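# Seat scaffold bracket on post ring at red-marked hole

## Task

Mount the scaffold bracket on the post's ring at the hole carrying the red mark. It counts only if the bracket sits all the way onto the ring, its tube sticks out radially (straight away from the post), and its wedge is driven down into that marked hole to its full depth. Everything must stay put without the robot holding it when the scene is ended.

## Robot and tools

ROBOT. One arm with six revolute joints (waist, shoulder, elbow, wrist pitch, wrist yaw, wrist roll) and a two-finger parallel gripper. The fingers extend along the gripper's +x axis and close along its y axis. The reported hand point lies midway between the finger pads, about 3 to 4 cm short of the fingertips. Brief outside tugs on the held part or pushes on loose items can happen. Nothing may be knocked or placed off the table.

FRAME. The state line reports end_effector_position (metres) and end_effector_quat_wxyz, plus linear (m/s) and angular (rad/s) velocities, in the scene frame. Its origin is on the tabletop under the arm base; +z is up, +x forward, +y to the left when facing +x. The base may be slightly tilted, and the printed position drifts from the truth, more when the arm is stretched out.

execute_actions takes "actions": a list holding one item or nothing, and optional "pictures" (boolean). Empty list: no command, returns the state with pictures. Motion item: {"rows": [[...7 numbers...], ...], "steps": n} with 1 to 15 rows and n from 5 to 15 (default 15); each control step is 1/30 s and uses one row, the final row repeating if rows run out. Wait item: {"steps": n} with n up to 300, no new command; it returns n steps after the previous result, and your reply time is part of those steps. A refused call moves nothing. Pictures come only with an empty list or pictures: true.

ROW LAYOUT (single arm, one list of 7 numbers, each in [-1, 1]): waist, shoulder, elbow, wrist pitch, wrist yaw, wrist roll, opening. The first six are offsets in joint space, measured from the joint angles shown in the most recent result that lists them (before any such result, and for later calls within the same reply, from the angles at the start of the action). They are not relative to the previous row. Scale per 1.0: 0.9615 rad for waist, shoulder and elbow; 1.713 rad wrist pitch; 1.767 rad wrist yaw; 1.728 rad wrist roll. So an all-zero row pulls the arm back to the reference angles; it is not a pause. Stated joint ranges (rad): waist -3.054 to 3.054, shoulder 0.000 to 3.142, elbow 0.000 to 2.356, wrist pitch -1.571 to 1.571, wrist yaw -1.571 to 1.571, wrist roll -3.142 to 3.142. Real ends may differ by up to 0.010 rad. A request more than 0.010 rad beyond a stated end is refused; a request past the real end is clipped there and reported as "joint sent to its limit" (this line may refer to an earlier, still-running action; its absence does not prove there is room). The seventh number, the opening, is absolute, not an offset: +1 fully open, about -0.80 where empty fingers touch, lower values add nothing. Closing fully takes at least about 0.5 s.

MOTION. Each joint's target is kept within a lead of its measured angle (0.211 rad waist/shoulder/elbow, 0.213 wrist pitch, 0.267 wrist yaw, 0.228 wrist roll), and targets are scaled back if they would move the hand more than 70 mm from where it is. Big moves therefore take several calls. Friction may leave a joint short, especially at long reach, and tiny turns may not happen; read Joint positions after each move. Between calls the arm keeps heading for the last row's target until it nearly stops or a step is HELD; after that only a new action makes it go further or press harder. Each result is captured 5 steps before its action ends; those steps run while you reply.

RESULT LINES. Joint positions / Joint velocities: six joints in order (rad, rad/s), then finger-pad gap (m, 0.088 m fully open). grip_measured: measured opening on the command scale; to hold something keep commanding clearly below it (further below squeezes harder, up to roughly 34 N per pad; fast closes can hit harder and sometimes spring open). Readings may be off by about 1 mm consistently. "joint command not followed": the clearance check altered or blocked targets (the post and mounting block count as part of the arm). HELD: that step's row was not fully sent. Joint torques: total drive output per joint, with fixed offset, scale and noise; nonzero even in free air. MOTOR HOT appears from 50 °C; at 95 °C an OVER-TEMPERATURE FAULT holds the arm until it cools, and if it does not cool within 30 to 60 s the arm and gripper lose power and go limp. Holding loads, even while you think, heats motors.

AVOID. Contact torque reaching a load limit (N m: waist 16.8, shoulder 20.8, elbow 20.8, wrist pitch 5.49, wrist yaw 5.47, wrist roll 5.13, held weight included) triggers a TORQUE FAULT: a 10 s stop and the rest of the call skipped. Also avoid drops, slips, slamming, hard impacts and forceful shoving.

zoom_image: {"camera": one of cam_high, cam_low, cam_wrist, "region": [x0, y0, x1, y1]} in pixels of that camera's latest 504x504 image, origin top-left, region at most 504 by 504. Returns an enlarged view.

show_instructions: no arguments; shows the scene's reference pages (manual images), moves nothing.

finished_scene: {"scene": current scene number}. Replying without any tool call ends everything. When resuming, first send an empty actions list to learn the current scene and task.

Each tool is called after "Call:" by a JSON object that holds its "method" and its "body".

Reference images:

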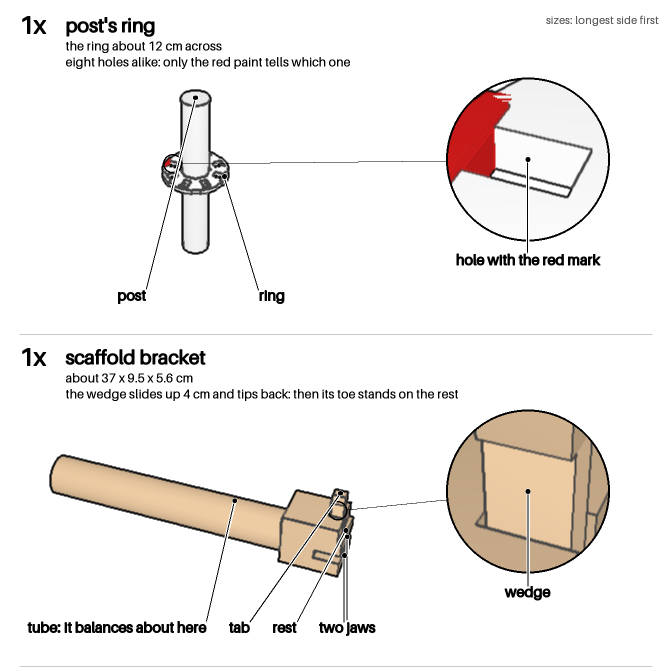

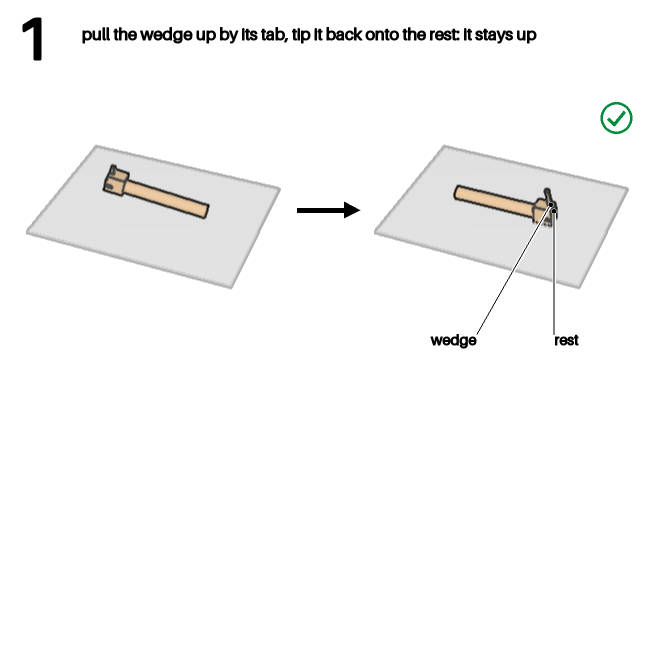

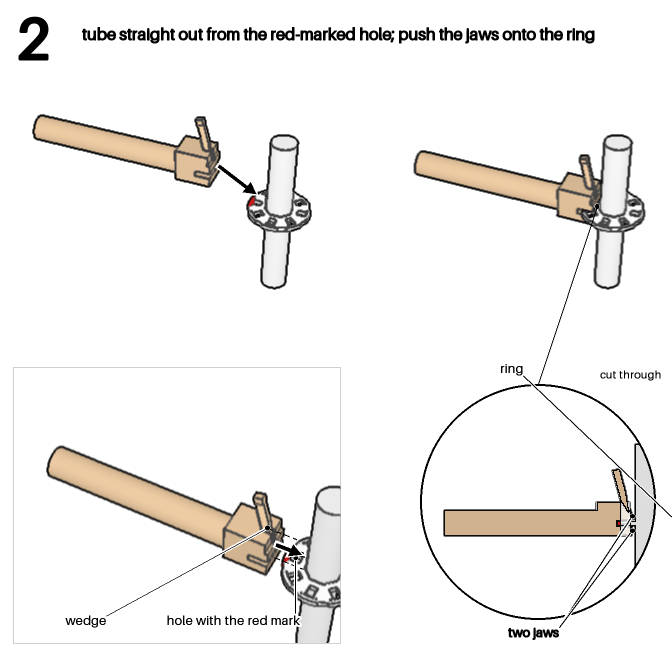

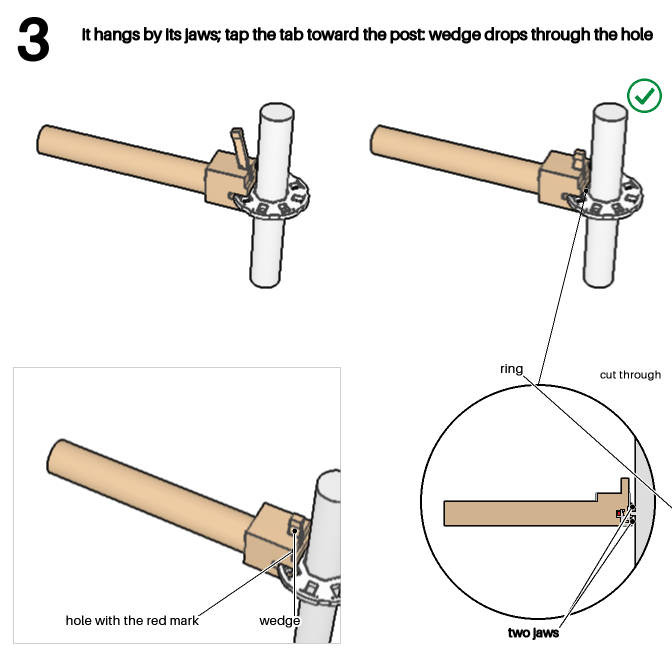

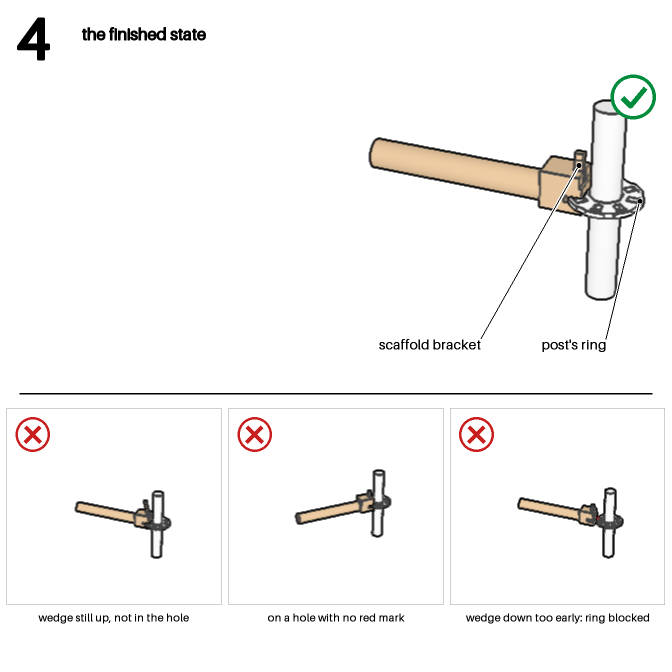

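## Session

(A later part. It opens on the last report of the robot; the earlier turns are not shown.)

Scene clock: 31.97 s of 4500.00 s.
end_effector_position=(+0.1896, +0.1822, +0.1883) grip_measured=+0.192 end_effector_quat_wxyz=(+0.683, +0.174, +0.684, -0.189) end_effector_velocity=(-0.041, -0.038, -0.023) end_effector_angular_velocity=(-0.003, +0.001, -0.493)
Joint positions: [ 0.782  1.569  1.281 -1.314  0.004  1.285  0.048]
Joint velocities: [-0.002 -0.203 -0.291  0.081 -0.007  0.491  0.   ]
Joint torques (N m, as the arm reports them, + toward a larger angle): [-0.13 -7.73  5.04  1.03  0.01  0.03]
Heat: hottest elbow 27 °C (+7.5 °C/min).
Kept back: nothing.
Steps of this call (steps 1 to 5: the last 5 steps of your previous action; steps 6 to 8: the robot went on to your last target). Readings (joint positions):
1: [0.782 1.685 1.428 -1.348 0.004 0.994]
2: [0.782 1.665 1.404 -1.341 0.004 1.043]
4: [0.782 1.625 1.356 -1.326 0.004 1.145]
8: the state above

Call:
{"method": "execute_actions", "body": {"actions": [{"rows": [[0,-0.04,-0.04,0.01,0,0.05,-0.6],[0,-0.055,-0.06,0.013,0,0.07,-0.6],[0,-0.07,-0.08,0.016,0,0.09,-0.6],[0,-0.085,-0.10,0.02,0,0.11,-0.6],[0,-0.10,-0.12,0.023,0,0.13,-0.6],[0,-0.115,-0.14,0.026,0,0.15,-0.6],[0,-0.13,-0.16,0.03,0,0.17,-0.6],[0,-0.145,-0.18,0.033,0,0.19,-0.6],[0,-0.16,-0.2,0.036,0,0.21,-0.6],[0,-0.175,-0.22,0.04,0,0.23,-0.6],[0,-0.19,-0.24,0.043,0,0.25,-0.6],[0,-0.205,-0.254,0.0455,0,0.269,-0.6]], "steps": 15}]}}

Call:
{"method": "execute_actions", "body": {"actions": [{"steps": 15}], "pictures": true}}

Scene clock: 32.53 s of 4500.00 s.
end_effector_position=(+0.1681, +0.1616, +0.1748) grip_measured=+0.192 end_effector_quat_wxyz=(+0.649, +0.278, +0.647, -0.288) end_effector_velocity=(-0.081, -0.074, -0.047) end_effector_angular_velocity=(+0.032, -0.019, -0.991)
Joint positions: [ 0.782  1.453  1.121 -1.263  0.004  1.59   0.048]
Joint velocities: [-0.002 -0.432 -0.559  0.154 -0.022  0.989  0.   ]
Joint torques (N m, as the arm reports them, + toward a larger angle): [-0.09 -7.01  4.55  0.6   0.    0.06]
Heat: hottest elbow 27 °C (+7.4 °C/min).
Steps of this call (steps 1 to 7: the robot went on to your last target; steps 8 to 17: the first 10 steps of this action). Readings (joint positions):
8: [0.782 1.554 1.259 -1.300 0.004 1.337]
9: [0.782 1.549 1.253 -1.295 0.004 1.354]
11: [0.782 1.532 1.229 -1.290 0.004 1.402]
15: [0.782 1.481 1.158 -1.274 0.004 1.523]
17: the state above

Scene clock: 33.03 s of 4500.00 s.
end_effector_position=(+0.1567, +0.1505, +0.1680) grip_measured=+0.192 end_effector_quat_wxyz=(+0.626, +0.331, +0.621, -0.335) end_effector_velocity=(-0.006, -0.005, -0.002) end_effector_angular_velocity=(-0.013, +0.024, -0.010)
Joint positions: [ 0.782  1.385  1.038 -1.239  0.004  1.746  0.048]
Joint velocities: [-0.002 -0.007 -0.012 -0.022 -0.007  0.007  0.   ]
Joint torques (N m, as the arm reports them, + toward a larger angle): [-0.1  -6.33  4.5   0.64  0.    0.07]
Heat: hottest elbow 27 °C (+7.3 °C/min).
Kept back: nothing.
Steps of this call (steps 1 to 5: the last 5 steps of your previous action; steps 6 to 15: the robot went on to your last target). Readings (joint positions):
1: [0.782 1.438 1.101 -1.257 0.004 1.623]
2: [0.782 1.424 1.084 -1.253 0.004 1.657]
4: [0.782 1.403 1.057 -1.250 0.004 1.702]
8: [0.782 1.389 1.041 -1.240 0.004 1.735]
15: the state above

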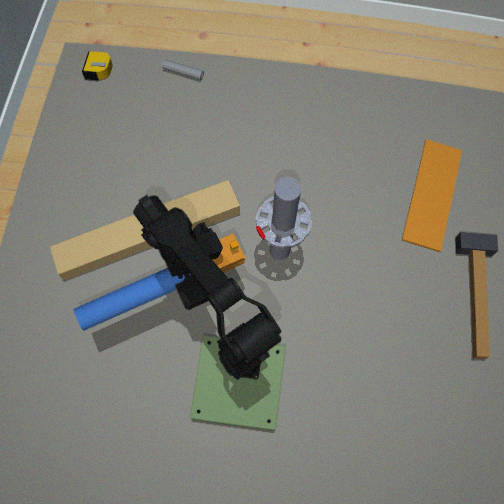

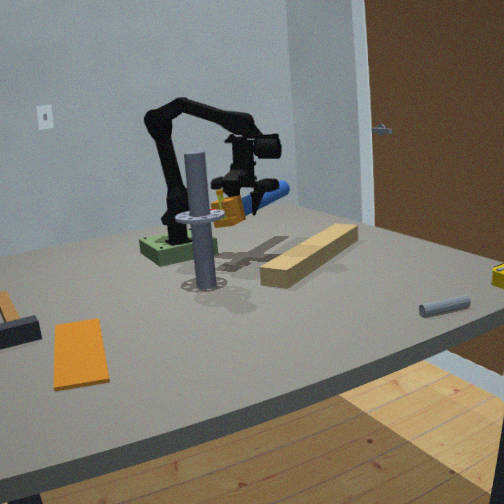

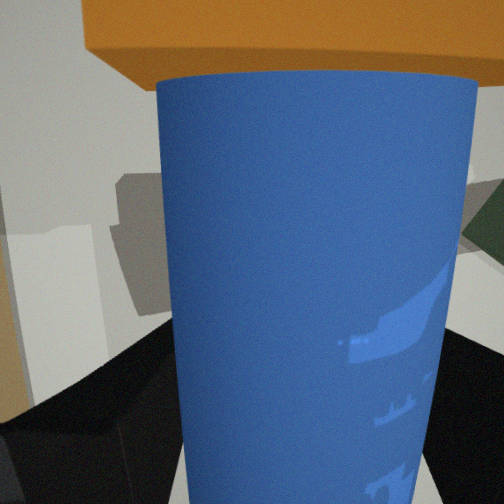

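Call:
{"method": "zoom_image", "body": {"camera": "cam_high", "region": [60, 160, 330, 340]}}

Call:
{"method": "zoom_image", "body": {"camera": "cam_low", "region": [150, 130, 310, 250]}}

Region (60, 160, 330, 340) of cam_high's 504x504 image, scaled by 1.867, with more detail than that image has.

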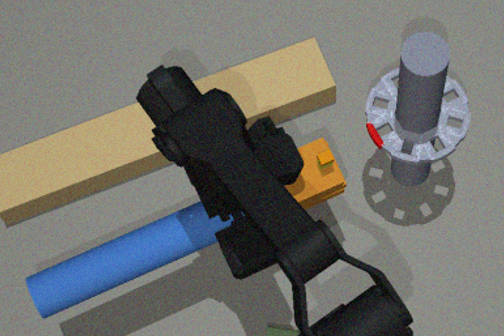

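Region (150, 130, 310, 250) of cam_low's 504x504 image, scaled by 3.150, with more detail than that image has; it fills the top 378 rows of this view, and the rest is white.

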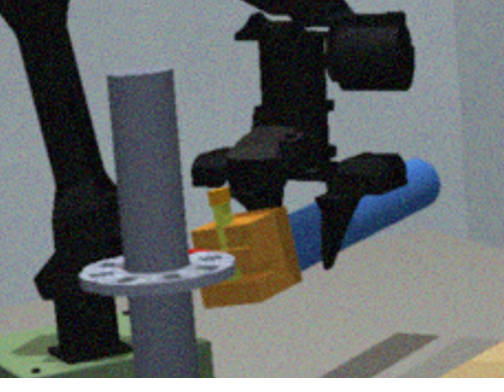

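Call:
{"method": "execute_actions", "body": {"actions": [{"rows": [[-0.007, 0.04, 0.03, 0.005, 0, -0.004, -0.6],[-0.0146, 0.087, 0.070, 0.010, 0, -0.008, -0.6]], "steps": 12}]}}

Call:
{"method": "execute_actions", "body": {"actions": [{"steps": 10}], "pictures": true}}

Call:
{"method": "zoom_image", "body": {"camera": "cam_high", "region": [60, 160, 330, 340]}}

Call:
{"method": "zoom_image", "body": {"camera": "cam_low", "region": [150, 130, 310, 250]}}

Scene clock: 34.43 s of 4500.00 s.
end_effector_position=(+0.1699, +0.1600, +0.1631) grip_measured=+0.192 end_effector_quat_wxyz=(+0.625, +0.327, +0.623, -0.339) end_effector_velocity=(+0.013, +0.005, -0.008) end_effector_angular_velocity=(-0.040, +0.033, +0.005)
Joint positions: [ 0.772  1.461  1.082 -1.219  0.004  1.737  0.048]
Joint velocities: [-0.017  0.095  0.051 -0.007  0.007 -0.022  0.   ]
Joint torques (N m, as the arm reports them, + toward a larger angle): [-0.37 -5.66  6.2   0.12 -0.01 -0.11]
Heat: hottest elbow 27 °C (+7.0 °C/min).
Steps of this call (steps 1 to 15: the robot went on to your last target; steps 16 to 35: nothing new was sent; steps 36 to 42: the first 7 steps of this action). Readings (joint positions):
36: [0.782 1.388 1.038 -1.239 0.004 1.747]
37: [0.781 1.400 1.045 -1.239 0.004 1.746]
39: [0.776 1.435 1.066 -1.226 0.004 1.740]
42: the state above

Scene clock: 34.77 s of 4500.00 s.
end_effector_position=(+0.1713, +0.1610, +0.1634) grip_measured=+0.192 end_effector_quat_wxyz=(+0.625, +0.327, +0.623, -0.339) end_effector_velocity=(-0.003, -0.002, -0.001) end_effector_angular_velocity=(-0.013, +0.025, +0.019)
Joint positions: [ 0.772  1.467  1.088 -1.219  0.004  1.735  0.048]
Joint velocities: [-0.002  0.007  0.002 -0.022 -0.007 -0.022 -0.   ]
Joint torques (N m, as the arm reports them, + toward a larger angle): [-0.42 -5.22  6.04  0.24  0.01 -0.08]
Heat: hottest elbow 27 °C (+6.9 °C/min).
Kept back: nothing.
Steps of this call (steps 1 to 5: the last 5 steps of your previous action; steps 6 to 10: the robot went on to your last target). Readings (joint positions):
1: [0.772 1.463 1.083 -1.219 0.004 1.736]
2: [0.772 1.464 1.084 -1.219 0.004 1.735]
4: [0.772 1.466 1.086 -1.219 0.004 1.735]
8: [0.772 1.467 1.088 -1.219 0.004 1.735]
10: the state above

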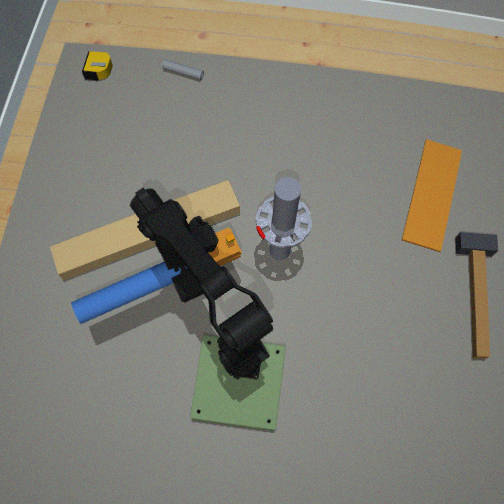

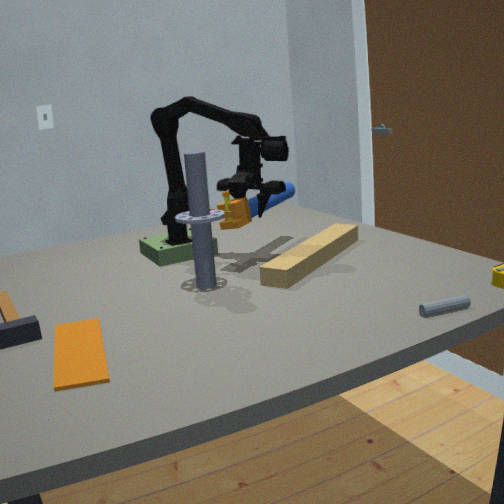

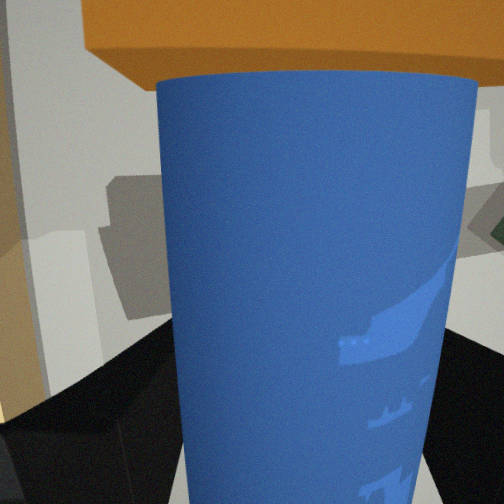

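Region (60, 160, 330, 340) of cam_high's 504x504 image, scaled by 1.867, with more detail than that image has.

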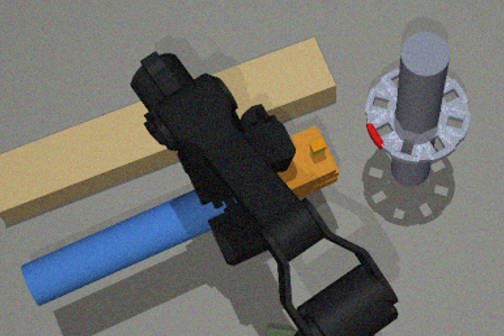

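Region (150, 130, 310, 250) of cam_low's 504x504 image, scaled by 3.150, with more detail than that image has; it fills the top 378 rows of this view, and the rest is white.

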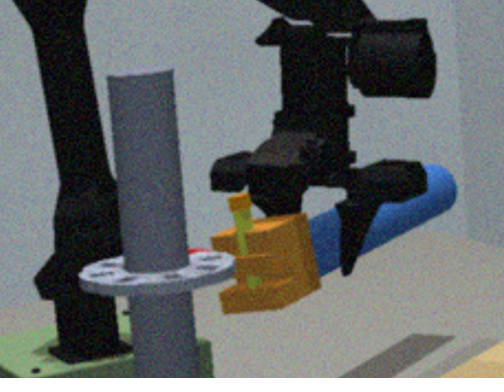

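Call:
{"method": "execute_actions", "body": {"actions": [{"rows": [[0, -0.012, 0.035, -0.026, 0, 0, -0.6],[0, -0.0234, 0.069, -0.052, 0, 0, -0.6],[-0.02, -0.0234, 0.069, -0.052, 0, -0.011, -0.6],[-0.04, -0.0234, 0.069, -0.052, 0, -0.022, -0.6],[-0.06, -0.0234, 0.069, -0.052, 0, -0.034, -0.6],[-0.08, -0.0234, 0.069, -0.052, 0, -0.045, -0.6],[-0.109, -0.0234, 0.069, -0.052, 0, -0.061, -0.6]], "steps": 15}]}}

Call:
{"method": "execute_actions", "body": {"actions": [{"steps": 10}], "pictures": true}}

Call:
{"method": "zoom_image", "body": {"camera": "cam_high", "region": [60, 160, 330, 340]}}

Call:
{"method": "zoom_image", "body": {"camera": "cam_low", "region": [150, 130, 310, 250]}}

Scene clock: 36.10 s of 4500.00 s.
end_effector_position=(+0.1804, +0.1415, +0.1784) grip_measured=+0.192 end_effector_quat_wxyz=(+0.620, +0.321, +0.626, -0.347) end_effector_velocity=(+0.018, -0.053, +0.001) end_effector_angular_velocity=(-0.037, +0.074, -0.050)
Joint positions: [ 0.682  1.458  1.138 -1.301  0.004  1.65   0.048]
Joint velocities: [-0.232 -0.002 -0.002 -0.081 -0.007 -0.183  0.   ]
Joint torques (N m, as the arm reports them, + toward a larger angle): [ 0.39 -6.78  5.9   0.13 -0.01 -0.11]
Heat: hottest elbow 27 °C (+6.6 °C/min).
Steps of this call (steps 1 to 15: the robot went on to your last target; steps 16 to 30: nothing new was sent; steps 31 to 40: the first 10 steps of this action). Readings (joint positions):
31: [0.771 1.468 1.091 -1.225 0.004 1.735]
32: [0.771 1.468 1.099 -1.243 0.004 1.735]
34: [0.765 1.465 1.117 -1.281 0.004 1.723]
38: [0.707 1.458 1.137 -1.295 0.004 1.666]
40: the state above

Scene clock: 36.43 s of 4500.00 s.
end_effector_position=(+0.1816, +0.1388, +0.1784) grip_measured=+0.192 end_effector_quat_wxyz=(+0.620, +0.318, +0.627, -0.346) end_effector_velocity=(-0.005, -0.002, +0.000) end_effector_angular_velocity=(+0.004, +0.031, -0.001)
Joint positions: [ 0.67   1.458  1.138 -1.304  0.004  1.632  0.048]
Joint velocities: [-0.007 -0.002 -0.002 -0.022 -0.022 -0.007 -0.   ]
Joint torques (N m, as the arm reports them, + toward a larger angle): [-0.29 -6.85  5.94  0.13  0.   -0.06]
Heat: hottest shoulder 27 °C (+6.6 °C/min).
Kept back: nothing.
Steps of this call (steps 1 to 5: the last 5 steps of your previous action; steps 6 to 10: the robot went on to your last target). Readings (joint positions):
1: [0.677 1.458 1.138 -1.303 0.004 1.645]
2: [0.673 1.458 1.138 -1.303 0.004 1.641]
4: [0.672 1.458 1.138 -1.303 0.004 1.636]
8: [0.670 1.458 1.138 -1.304 0.004 1.633]
10: the state above

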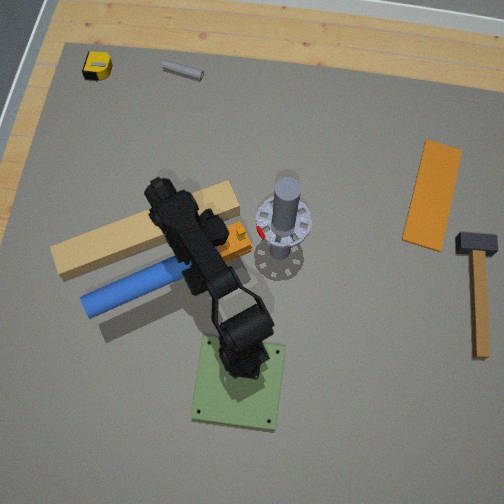

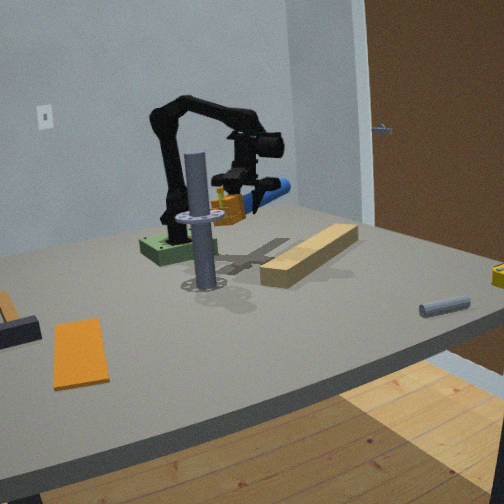

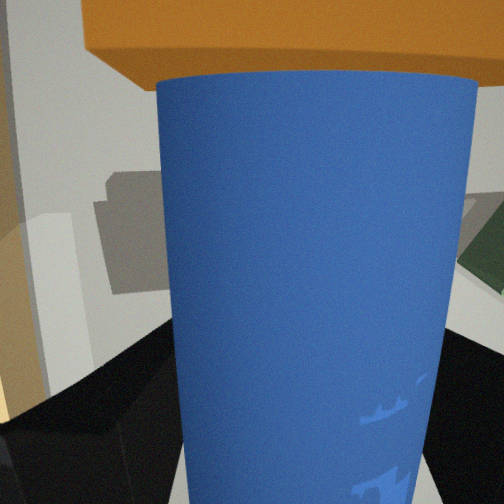

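Region (60, 160, 330, 340) of cam_high's 504x504 image, scaled by 1.867, with more detail than that image has.

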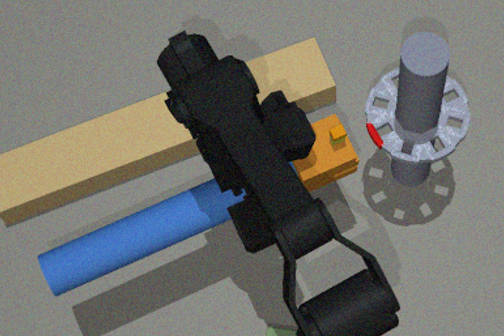

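Region (150, 130, 310, 250) of cam_low's 504x504 image, scaled by 3.150, with more detail than that image has; it fills the top 378 rows of this view, and the rest is white.

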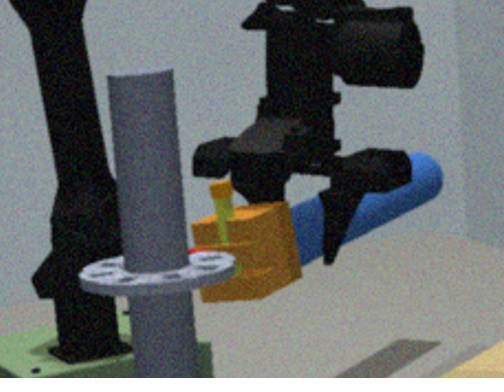

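Call:
{"method": "execute_actions", "body": {"actions": [{"rows": [[-0.015,0,0,0,0,-0.008,-0.6],[-0.03,-0.002,-0.002,0,0,-0.017,-0.6],[-0.045,-0.004,-0.003,0,0,-0.025,-0.6],[-0.06,-0.005,-0.004,0,0,-0.033,-0.6],[-0.075,-0.007,-0.006,0,0,-0.042,-0.6],[-0.09,-0.008,-0.007,0,0,-0.05,-0.6],[-0.105,-0.01,-0.008,0,0,-0.058,-0.6],[-0.12,-0.011,-0.009,0,0,-0.067,-0.6],[-0.138,-0.012,-0.01,0,0,-0.0767,-0.6]], "steps": 15}]}}

Call:
{"method": "execute_actions", "body": {"actions": [{"steps": 10}], "pictures": true}}

Call:
{"method": "zoom_image", "body": {"camera": "cam_high", "region": [60, 160, 330, 340]}}

Call:
{"method": "zoom_image", "body": {"camera": "cam_low", "region": [150, 130, 310, 250]}}

Scene clock: 37.90 s of 4500.00 s.
end_effector_position=(+0.1936, +0.1184, +0.1769) grip_measured=+0.192 end_effector_quat_wxyz=(+0.617, +0.317, +0.630, -0.348) end_effector_velocity=(+0.036, -0.078, -0.008) end_effector_angular_velocity=(-0.013, +0.042, -0.083)
Joint positions: [ 0.567  1.458  1.132 -1.305  0.004  1.529  0.048]
Joint velocities: [-0.369 -0.002 -0.037 -0.007  0.007 -0.286 -0.   ]
Joint torques (N m, as the arm reports them, + toward a larger angle): [ 0.22 -6.54  4.58  0.38  0.01 -0.09]
Heat: hottest shoulder 27 °C (+6.3 °C/min).
Steps of this call (steps 1 to 30: the robot went on to your last target; steps 31 to 34: nothing new was sent; steps 35 to 44: the first 10 steps of this action). Readings (joint positions):
35: [0.669 1.458 1.139 -1.305 0.004 1.629]
36: [0.665 1.458 1.139 -1.305 0.004 1.623]
38: [0.648 1.458 1.138 -1.305 0.004 1.605]
42: [0.595 1.458 1.135 -1.305 0.004 1.555]
44: the state above

Scene clock: 38.23 s of 4500.00 s.
end_effector_position=(+0.1934, +0.1172, +0.1765) grip_measured=+0.192 end_effector_quat_wxyz=(+0.614, +0.317, +0.637, -0.343) end_effector_velocity=(-0.002, -0.003, -0.001) end_effector_angular_velocity=(-0.013, +0.007, -0.009)
Joint positions: [ 0.554  1.458  1.13  -1.306 -0.01   1.508  0.048]
Joint velocities: [-0.002 -0.002 -0.007 -0.007  0.007  0.007 -0.   ]
Joint torques (N m, as the arm reports them, + toward a larger angle): [-1.63 -6.68  4.48  0.48  0.61 -0.23]
Heat: hottest shoulder 27 °C (+6.3 °C/min).
Kept back: nothing.
Steps of this call (steps 1 to 5: the last 5 steps of your previous action; steps 6 to 10: the robot went on to your last target). Readings (joint positions):
1: [0.559 1.458 1.131 -1.304 -0.003 1.522]
2: [0.556 1.458 1.131 -1.305 -0.007 1.518]
4: [0.554 1.458 1.131 -1.305 -0.010 1.511]
8: [0.554 1.458 1.130 -1.306 -0.010 1.508]
10: the state above

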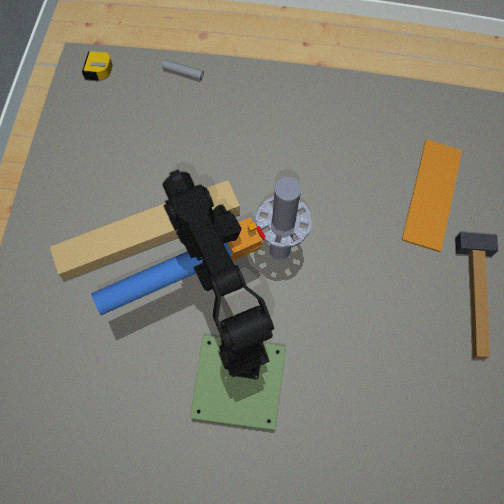

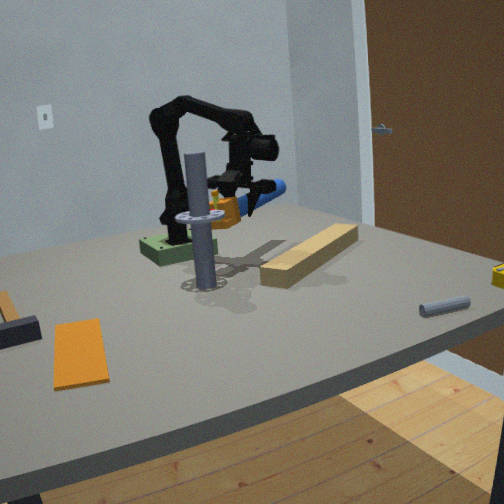

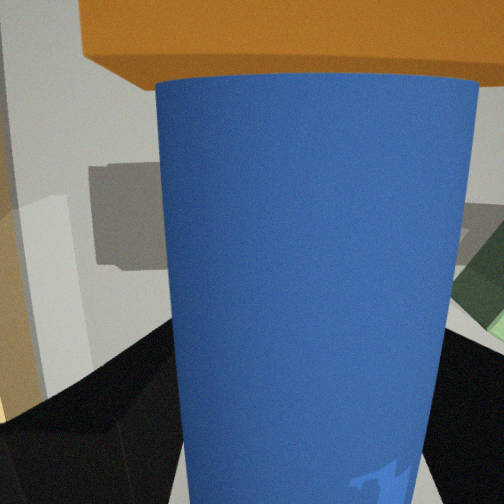

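Region (60, 160, 330, 340) of cam_high's 504x504 image, scaled by 1.867, with more detail than that image has.

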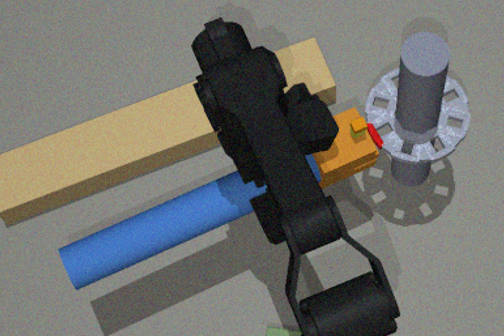

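Region (150, 130, 310, 250) of cam_low's 504x504 image, scaled by 3.150, with more detail than that image has; it fills the top 378 rows of this view, and the rest is white.

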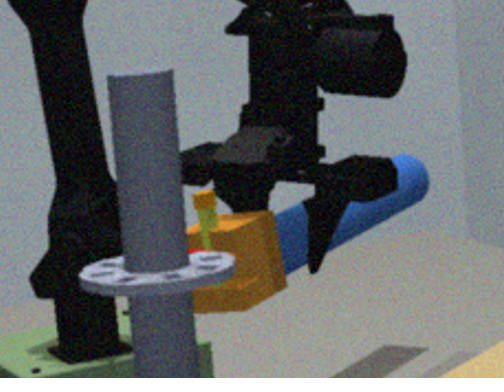

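Call:
{"method": "execute_actions", "body": {"actions": [{"rows": [[0.021, 0, 0, 0, 0.006, 0.017, -0.6],[0.021, 0, 0, 0, 0.006, 0.017, -0.6],[0.021, 0, 0, 0, 0.006, 0.017, -0.6],[0.021, -0.003, 0.023, -0.015, 0.006, 0.017, -0.6],[0.021, -0.0064, 0.046, -0.029, 0.006, 0.017, -0.6]], "steps": 15}]}}

Call:
{"method": "execute_actions", "body": {"actions": [{"steps": 10}], "pictures": true}}

Call:
{"method": "zoom_image", "body": {"camera": "cam_low", "region": [150, 130, 310, 250]}}

Scene clock: 39.63 s of 4500.00 s.
end_effector_position=(+0.1900, +0.1178, +0.1827) grip_measured=+0.191 end_effector_quat_wxyz=(+0.613, +0.313, +0.634, -0.352) end_effector_velocity=(+0.003, +0.004, +0.014) end_effector_angular_velocity=(+0.005, -0.023, +0.005)
Joint positions: [ 0.57   1.458  1.154 -1.344 -0.001  1.533  0.048]
Joint velocities: [ 0.012 -0.002  0.056 -0.037  0.007  0.007 -0.   ]
Joint torques (N m, as the arm reports them, + toward a larger angle): [ 0.21 -6.04  5.85 -0.12  0.06  0.07]
Heat: hottest shoulder 27 °C (+6.1 °C/min).
Steps of this call (steps 1 to 30: the robot went on to your last target; steps 31 to 32: nothing new was sent; steps 33 to 42: the first 10 steps of this action). Readings (joint positions):
33: [0.555 1.458 1.129 -1.306 -0.008 1.508]
34: [0.558 1.458 1.129 -1.306 -0.003 1.515]
36: [0.563 1.458 1.129 -1.307 -0.001 1.524]
40: [0.569 1.458 1.148 -1.343 -0.001 1.532]
42: the state above

Scene clock: 39.97 s of 4500.00 s.
end_effector_position=(+0.1892, +0.1176, +0.1838) grip_measured=+0.191 end_effector_quat_wxyz=(+0.612, +0.312, +0.635, -0.354) end_effector_velocity=(-0.001, -0.003, +0.001) end_effector_angular_velocity=(-0.007, -0.001, +0.005)
Joint positions: [ 0.571  1.458  1.158 -1.351 -0.001  1.535  0.048]
Joint velocities: [-0.002 -0.007 -0.002 -0.007  0.007 -0.007  0.   ]
Joint torques (N m, as the arm reports them, + toward a larger angle): [ 0.25 -6.03  5.99  0.03  0.04  0.06]
Heat: hottest shoulder 27 °C (+6.0 °C/min).
Kept back: nothing.
Steps of this call (steps 1 to 5: the last 5 steps of your previous action; steps 6 to 10: the robot went on to your last target). Readings (joint positions):
1: [0.570 1.458 1.156 -1.345 -0.001 1.534]
2: [0.570 1.458 1.157 -1.349 -0.001 1.534]
4: [0.570 1.458 1.158 -1.350 -0.001 1.534]
8: [0.570 1.458 1.158 -1.351 -0.001 1.535]
10: the state above

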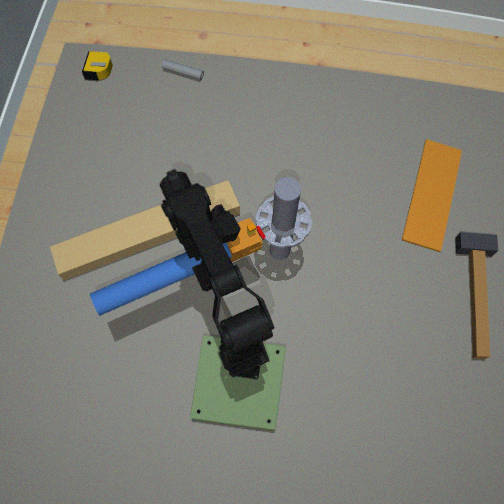

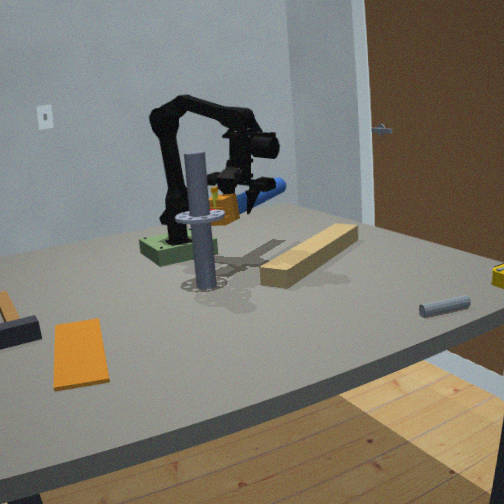

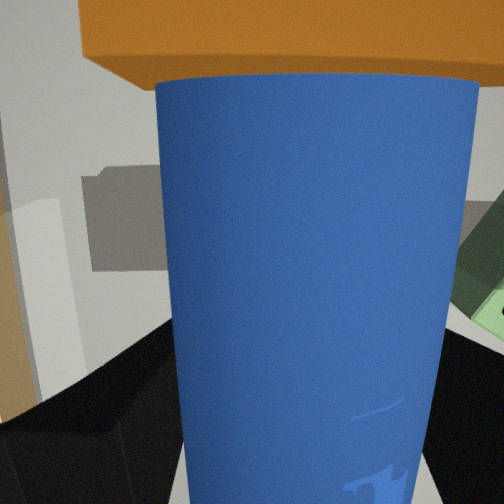

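Region (150, 130, 310, 250) of cam_low's 504x504 image, scaled by 3.150, with more detail than that image has; it fills the top 378 rows of this view, and the rest is white.

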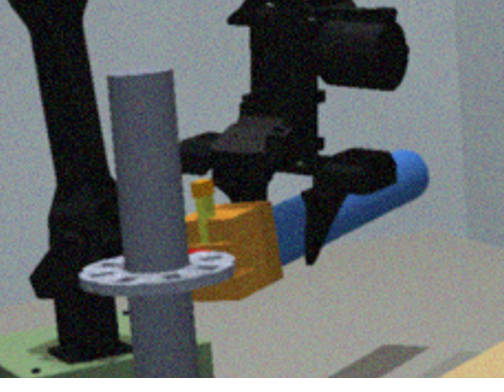

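Call:
{"method": "execute_actions", "body": {"actions": [{"rows": [[0, 0.01, 0.026, -0.009, 0, 0, -0.6],[0, 0.01, 0.026, -0.009, 0, 0, -0.6],[0, 0.01, 0.026, -0.009, 0, 0, -0.6],[-0.01, 0.01, 0.026, -0.009, 0, -0.006, -0.6],[-0.018, 0.01, 0.026, -0.009, 0, -0.01, -0.6],[-0.026, 0.01, 0.026, -0.009, 0, -0.015, -0.6],[-0.034, 0.01, 0.026, -0.009, 0, -0.019, -0.6],[-0.042, 0.01, 0.026, -0.009, 0, -0.024, -0.6],[-0.052, 0.01, 0.026, -0.009, 0, -0.029, -0.6]], "steps": 15}]}}

Call:
{"method": "execute_actions", "body": {"actions": [{"steps": 10}]}}

Scene clock: 40.87 s of 4500.00 s.
end_effector_position=(+0.1903, +0.1148, +0.1849) grip_measured=+0.191 end_effector_quat_wxyz=(+0.606, +0.309, +0.643, -0.352) end_effector_velocity=(-0.005, -0.001, +0.009) end_effector_angular_velocity=(+0.082, +0.066, +0.046)
Joint positions: [ 0.548  1.465  1.168 -1.366 -0.016  1.504  0.048]
Joint velocities: [-0.056 -0.007  0.027 -0.051 -0.095 -0.11  -0.   ]
Joint torques (N m, as the arm reports them, + toward a larger angle): [-1.99 -5.11  5.69  0.35  0.71 -0.2 ]
Heat: hottest elbow 28 °C (+7.3 °C/min).
Steps of this call (steps 1 to 15: the robot went on to your last target; steps 16 to 17: nothing new was sent; steps 18 to 27: the first 10 steps of this action). Readings (joint positions):
18: [0.571 1.458 1.159 -1.353 -0.001 1.535]
19: [0.571 1.460 1.161 -1.357 -0.001 1.535]
21: [0.570 1.462 1.164 -1.359 -0.001 1.534]
25: [0.554 1.465 1.167 -1.362 -0.007 1.514]
27: the state above

Scene clock: 41.20 s of 4500.00 s.
end_effector_position=(+0.1899, +0.1145, +0.1852) grip_measured=+0.191 end_effector_quat_wxyz=(+0.604, +0.309, +0.647, -0.349) end_effector_velocity=(-0.001, -0.003, +0.000) end_effector_angular_velocity=(+0.003, +0.010, -0.006)
Joint positions: [ 0.543  1.465  1.169 -1.369 -0.023  1.494  0.048]
Joint velocities: [-0.012 -0.002 -0.002 -0.007 -0.007 -0.007  0.   ]
Joint torques (N m, as the arm reports them, + toward a larger angle): [-2.32 -5.05  5.74  0.49  0.91 -0.31]
Heat: hottest elbow 28 °C (+7.3 °C/min).
Kept back: nothing.
Steps of this call (steps 1 to 5: the last 5 steps of your previous action; steps 6 to 10: the robot went on to your last target). Readings (joint positions):
1: [0.546 1.465 1.169 -1.367 -0.018 1.501]
2: [0.546 1.465 1.169 -1.368 -0.019 1.500]
4: [0.544 1.465 1.169 -1.368 -0.021 1.497]
8: [0.543 1.465 1.169 -1.369 -0.023 1.494]
10: the state above

Call:
{"method": "execute_actions", "body": {"actions": [{"rows": [[0.03, 0, 0, 0, 0.013, 0.022, -0.6]], "steps": 10}], "pictures": true}}

Call:
{"method": "zoom_image", "body": {"camera": "cam_low", "region": [170, 180, 260, 240]}}

Call:
{"method": "zoom_image", "body": {"camera": "cam_high", "region": [200, 180, 330, 280]}}

Scene clock: 41.60 s of 4500.00 s.
end_effector_position=(+0.1894, +0.1155, +0.1850) grip_measured=+0.191 end_effector_quat_wxyz=(+0.609, +0.307, +0.639, -0.356) end_effector_velocity=(-0.010, +0.012, +0.001) end_effector_angular_velocity=(-0.001, +0.002, -0.015)
Joint positions: [ 0.561  1.466  1.169 -1.369 -0.003  1.52   0.048]
Joint velocities: [ 0.066 -0.007 -0.002 -0.007 -0.007  0.081 -0.   ]
Joint torques (N m, as the arm reports them, + toward a larger angle): [ 0.15 -5.41  4.55  0.33  0.12  0.06]
Heat: hottest elbow 28 °C (+7.2 °C/min).
Steps of this call (steps 1 to 7: the robot went on to your last target; steps 8 to 12: the first 5 steps of this action). Readings (joint positions):
8: [0.545 1.465 1.169 -1.369 -0.020 1.497]
9: [0.551 1.466 1.169 -1.369 -0.010 1.505]
11: [0.559 1.466 1.169 -1.369 -0.003 1.516]
12: the state above

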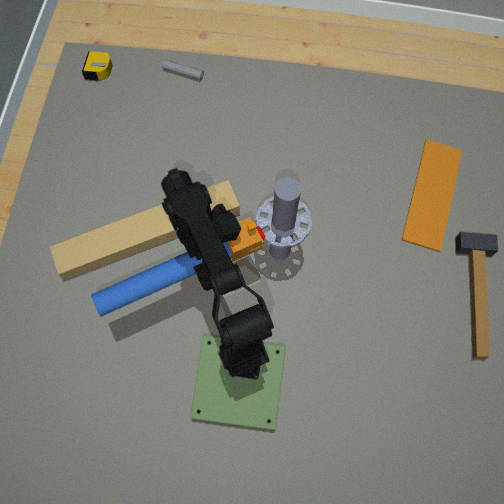

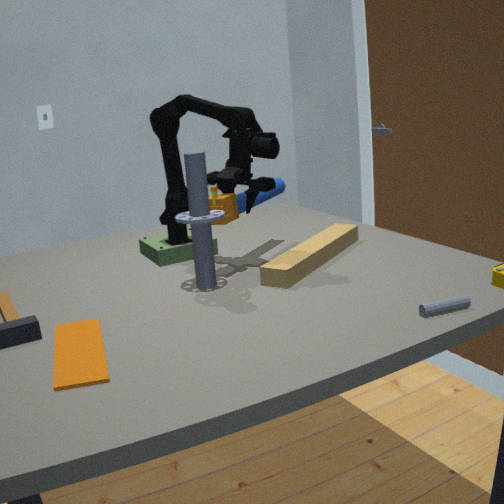

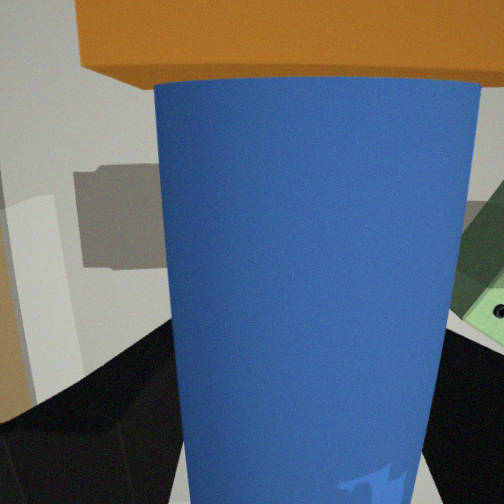

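Region (170, 180, 260, 240) of cam_low's 504x504 image, scaled by 5.600, with more detail than that image has.

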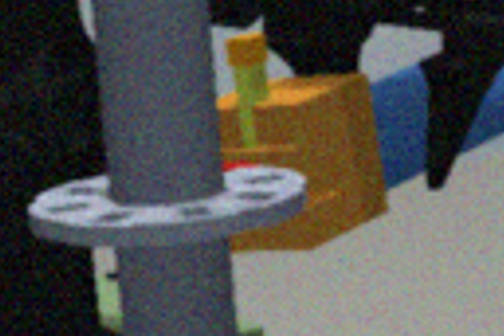

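Region (200, 180, 330, 280) of cam_high's 504x504 image, scaled by 3.877, with more detail than that image has; it fills the top 388 rows of this view, and the rest is white.

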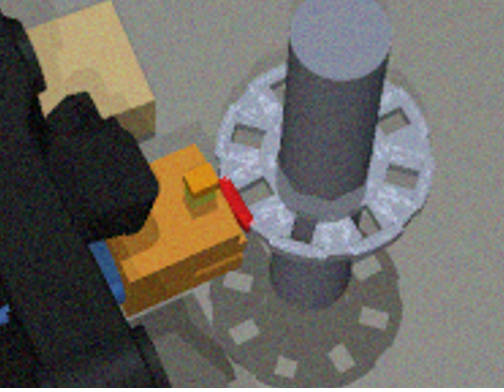

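Call:
{"method": "execute_actions", "body": {"actions": [{"rows": [[0.01, -0.003, 0.02, -0.013, 0, 0.006, -0.6],[0.01, -0.006, 0.042, -0.026, 0, 0.006, -0.6]], "steps": 15}]}}

Call:
{"method": "execute_actions", "body": {"actions": [{"steps": 10}], "pictures": true}}

Call:
{"method": "zoom_image", "body": {"camera": "cam_low", "region": [170, 180, 260, 240]}}

Scene clock: 42.80 s of 4500.00 s.
end_effector_position=(+0.1860, +0.1153, +0.1911) grip_measured=+0.191 end_effector_quat_wxyz=(+0.606, +0.302, +0.641, -0.361) end_effector_velocity=(-0.006, -0.003, +0.003) end_effector_angular_velocity=(-0.007, +0.027, +0.004)
Joint positions: [ 0.569  1.467  1.193 -1.407 -0.003  1.53   0.048]
Joint velocities: [-0.002 -0.002  0.007 -0.037 -0.007 -0.007  0.   ]
Joint torques (N m, as the arm reports them, + toward a larger angle): [ 0.14 -5.96  5.9   0.   -0.02  0.02]
Heat: hottest elbow 28 °C (+7.0 °C/min).
Steps of this call (steps 1 to 5: the last 5 steps of your previous action; steps 6 to 15: the robot went on to your last target; steps 16 to 26: nothing new was sent; steps 27 to 36: the first 10 steps of this action). Readings (joint positions):
27: [0.569 1.466 1.169 -1.369 -0.003 1.530]
28: [0.569 1.466 1.172 -1.376 -0.003 1.530]
30: [0.569 1.466 1.180 -1.397 -0.003 1.530]
34: [0.569 1.466 1.191 -1.403 -0.003 1.530]
36: the state above

Scene clock: 43.13 s of 4500.00 s.
end_effector_position=(+0.1858, +0.1153, +0.1914) grip_measured=+0.191 end_effector_quat_wxyz=(+0.606, +0.302, +0.641, -0.361) end_effector_velocity=(-0.002, -0.002, +0.001) end_effector_angular_velocity=(+0.007, +0.007, +0.014)
Joint positions: [ 0.569  1.466  1.194 -1.409 -0.003  1.53   0.048]
Joint velocities: [-0.007 -0.007 -0.002 -0.007 -0.007 -0.022  0.   ]
Joint torques (N m, as the arm reports them, + toward a larger angle): [ 0.08 -5.99  5.91 -0.06  0.    0.02]
Heat: hottest elbow 28 °C (+7.0 °C/min).
Kept back: nothing.
Steps of this call (steps 1 to 5: the last 5 steps of your previous action; steps 6 to 10: the robot went on to your last target). Readings (joint positions):
1: [0.569 1.467 1.193 -1.408 -0.003 1.530]
2: [0.569 1.467 1.193 -1.408 -0.003 1.530]
4: [0.569 1.466 1.193 -1.408 -0.003 1.530]
8: [0.569 1.466 1.193 -1.408 -0.003 1.530]
10: the state above

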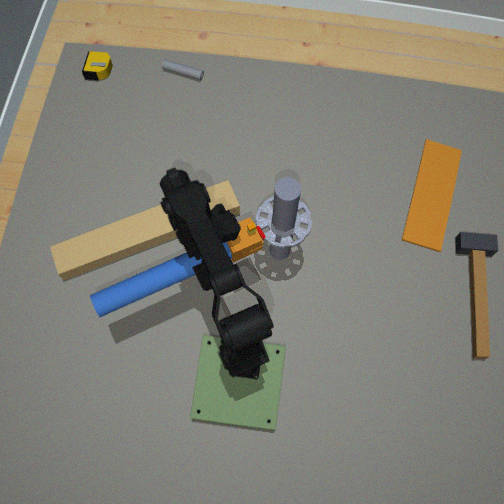

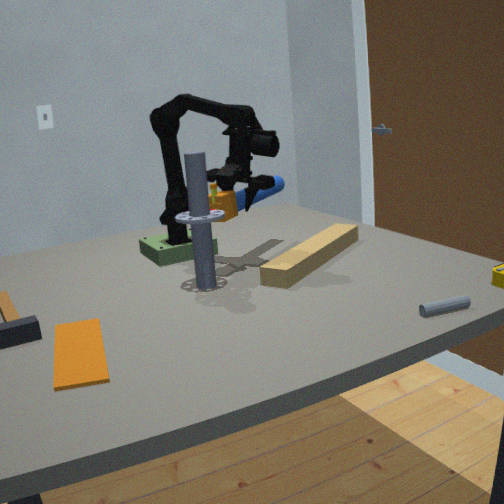

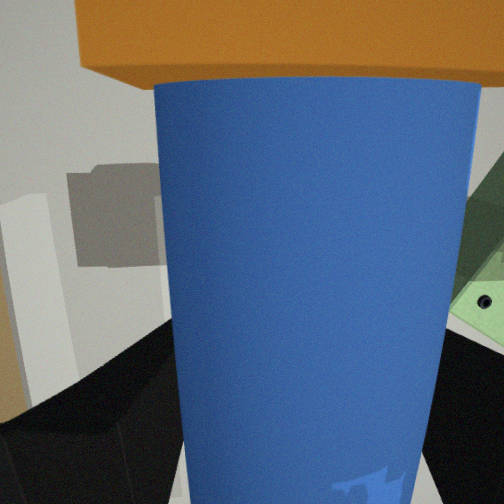

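Region (170, 180, 260, 240) of cam_low's 504x504 image, scaled by 5.600, with more detail than that image has.

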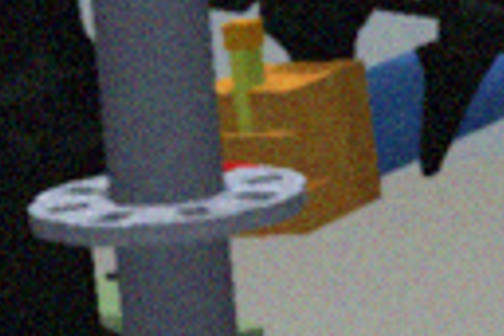

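Call:
{"method": "execute_actions", "body": {"actions": [{"rows": [[0, -0.016, -0.014, 0.017, 0, 0, -0.6],[0, -0.033, -0.029, 0.035, 0, 0, -0.6],[0, -0.049, -0.043, 0.0525, 0, 0, -0.6]], "steps": 15}]}}

Call:
{"method": "execute_actions", "body": {"actions": [{"steps": 10}]}}

Scene clock: 44.20 s of 4500.00 s.
end_effector_position=(+0.1929, +0.1196, +0.1875) grip_measured=+0.191 end_effector_quat_wxyz=(+0.620, +0.326, +0.628, -0.339) end_effector_velocity=(+0.004, +0.003, -0.003) end_effector_angular_velocity=(+0.028, -0.031, +0.005)
Joint positions: [ 0.569  1.435  1.155 -1.326 -0.003  1.53   0.048]
Joint velocities: [-0.002 -0.017 -0.027  0.051 -0.007 -0.007 -0.   ]
Joint torques (N m, as the arm reports them, + toward a larger angle): [ 0.01 -6.81  4.49  0.56 -0.01 -0.01]
Heat: hottest elbow 28 °C (+6.8 °C/min).
Steps of this call (steps 1 to 15: the robot went on to your last target; steps 16 to 22: nothing new was sent; steps 23 to 32: the first 10 steps of this action). Readings (joint positions):
23: [0.569 1.466 1.193 -1.408 -0.003 1.530]
24: [0.569 1.463 1.189 -1.396 -0.003 1.530]
26: [0.569 1.451 1.172 -1.355 -0.003 1.530]
30: [0.569 1.437 1.158 -1.331 -0.003 1.530]
32: the state above

Scene clock: 44.53 s of 4500.00 s.
end_effector_position=(+0.1932, +0.1198, +0.1871) grip_measured=+0.191 end_effector_quat_wxyz=(+0.621, +0.327, +0.628, -0.338) end_effector_velocity=(-0.003, +0.001, -0.000) end_effector_angular_velocity=(+0.015, +0.018, -0.010)
Joint positions: [ 0.569  1.433  1.153 -1.321 -0.003  1.53   0.048]
Joint velocities: [-0.002 -0.002 -0.002 -0.007 -0.022  0.007  0.   ]
Joint torques (N m, as the arm reports them, + toward a larger angle): [-0.06 -6.82  4.56  0.61 -0.01 -0.02]
Heat: hottest elbow 28 °C (+6.7 °C/min).
Kept back: nothing.
Steps of this call (steps 1 to 5: the last 5 steps of your previous action; steps 6 to 10: the robot went on to your last target). Readings (joint positions):
1: [0.569 1.435 1.154 -1.324 -0.003 1.530]
2: [0.569 1.434 1.154 -1.323 -0.003 1.530]
4: [0.569 1.434 1.153 -1.322 -0.003 1.530]
8: [0.569 1.433 1.153 -1.321 -0.003 1.530]
10: the state above


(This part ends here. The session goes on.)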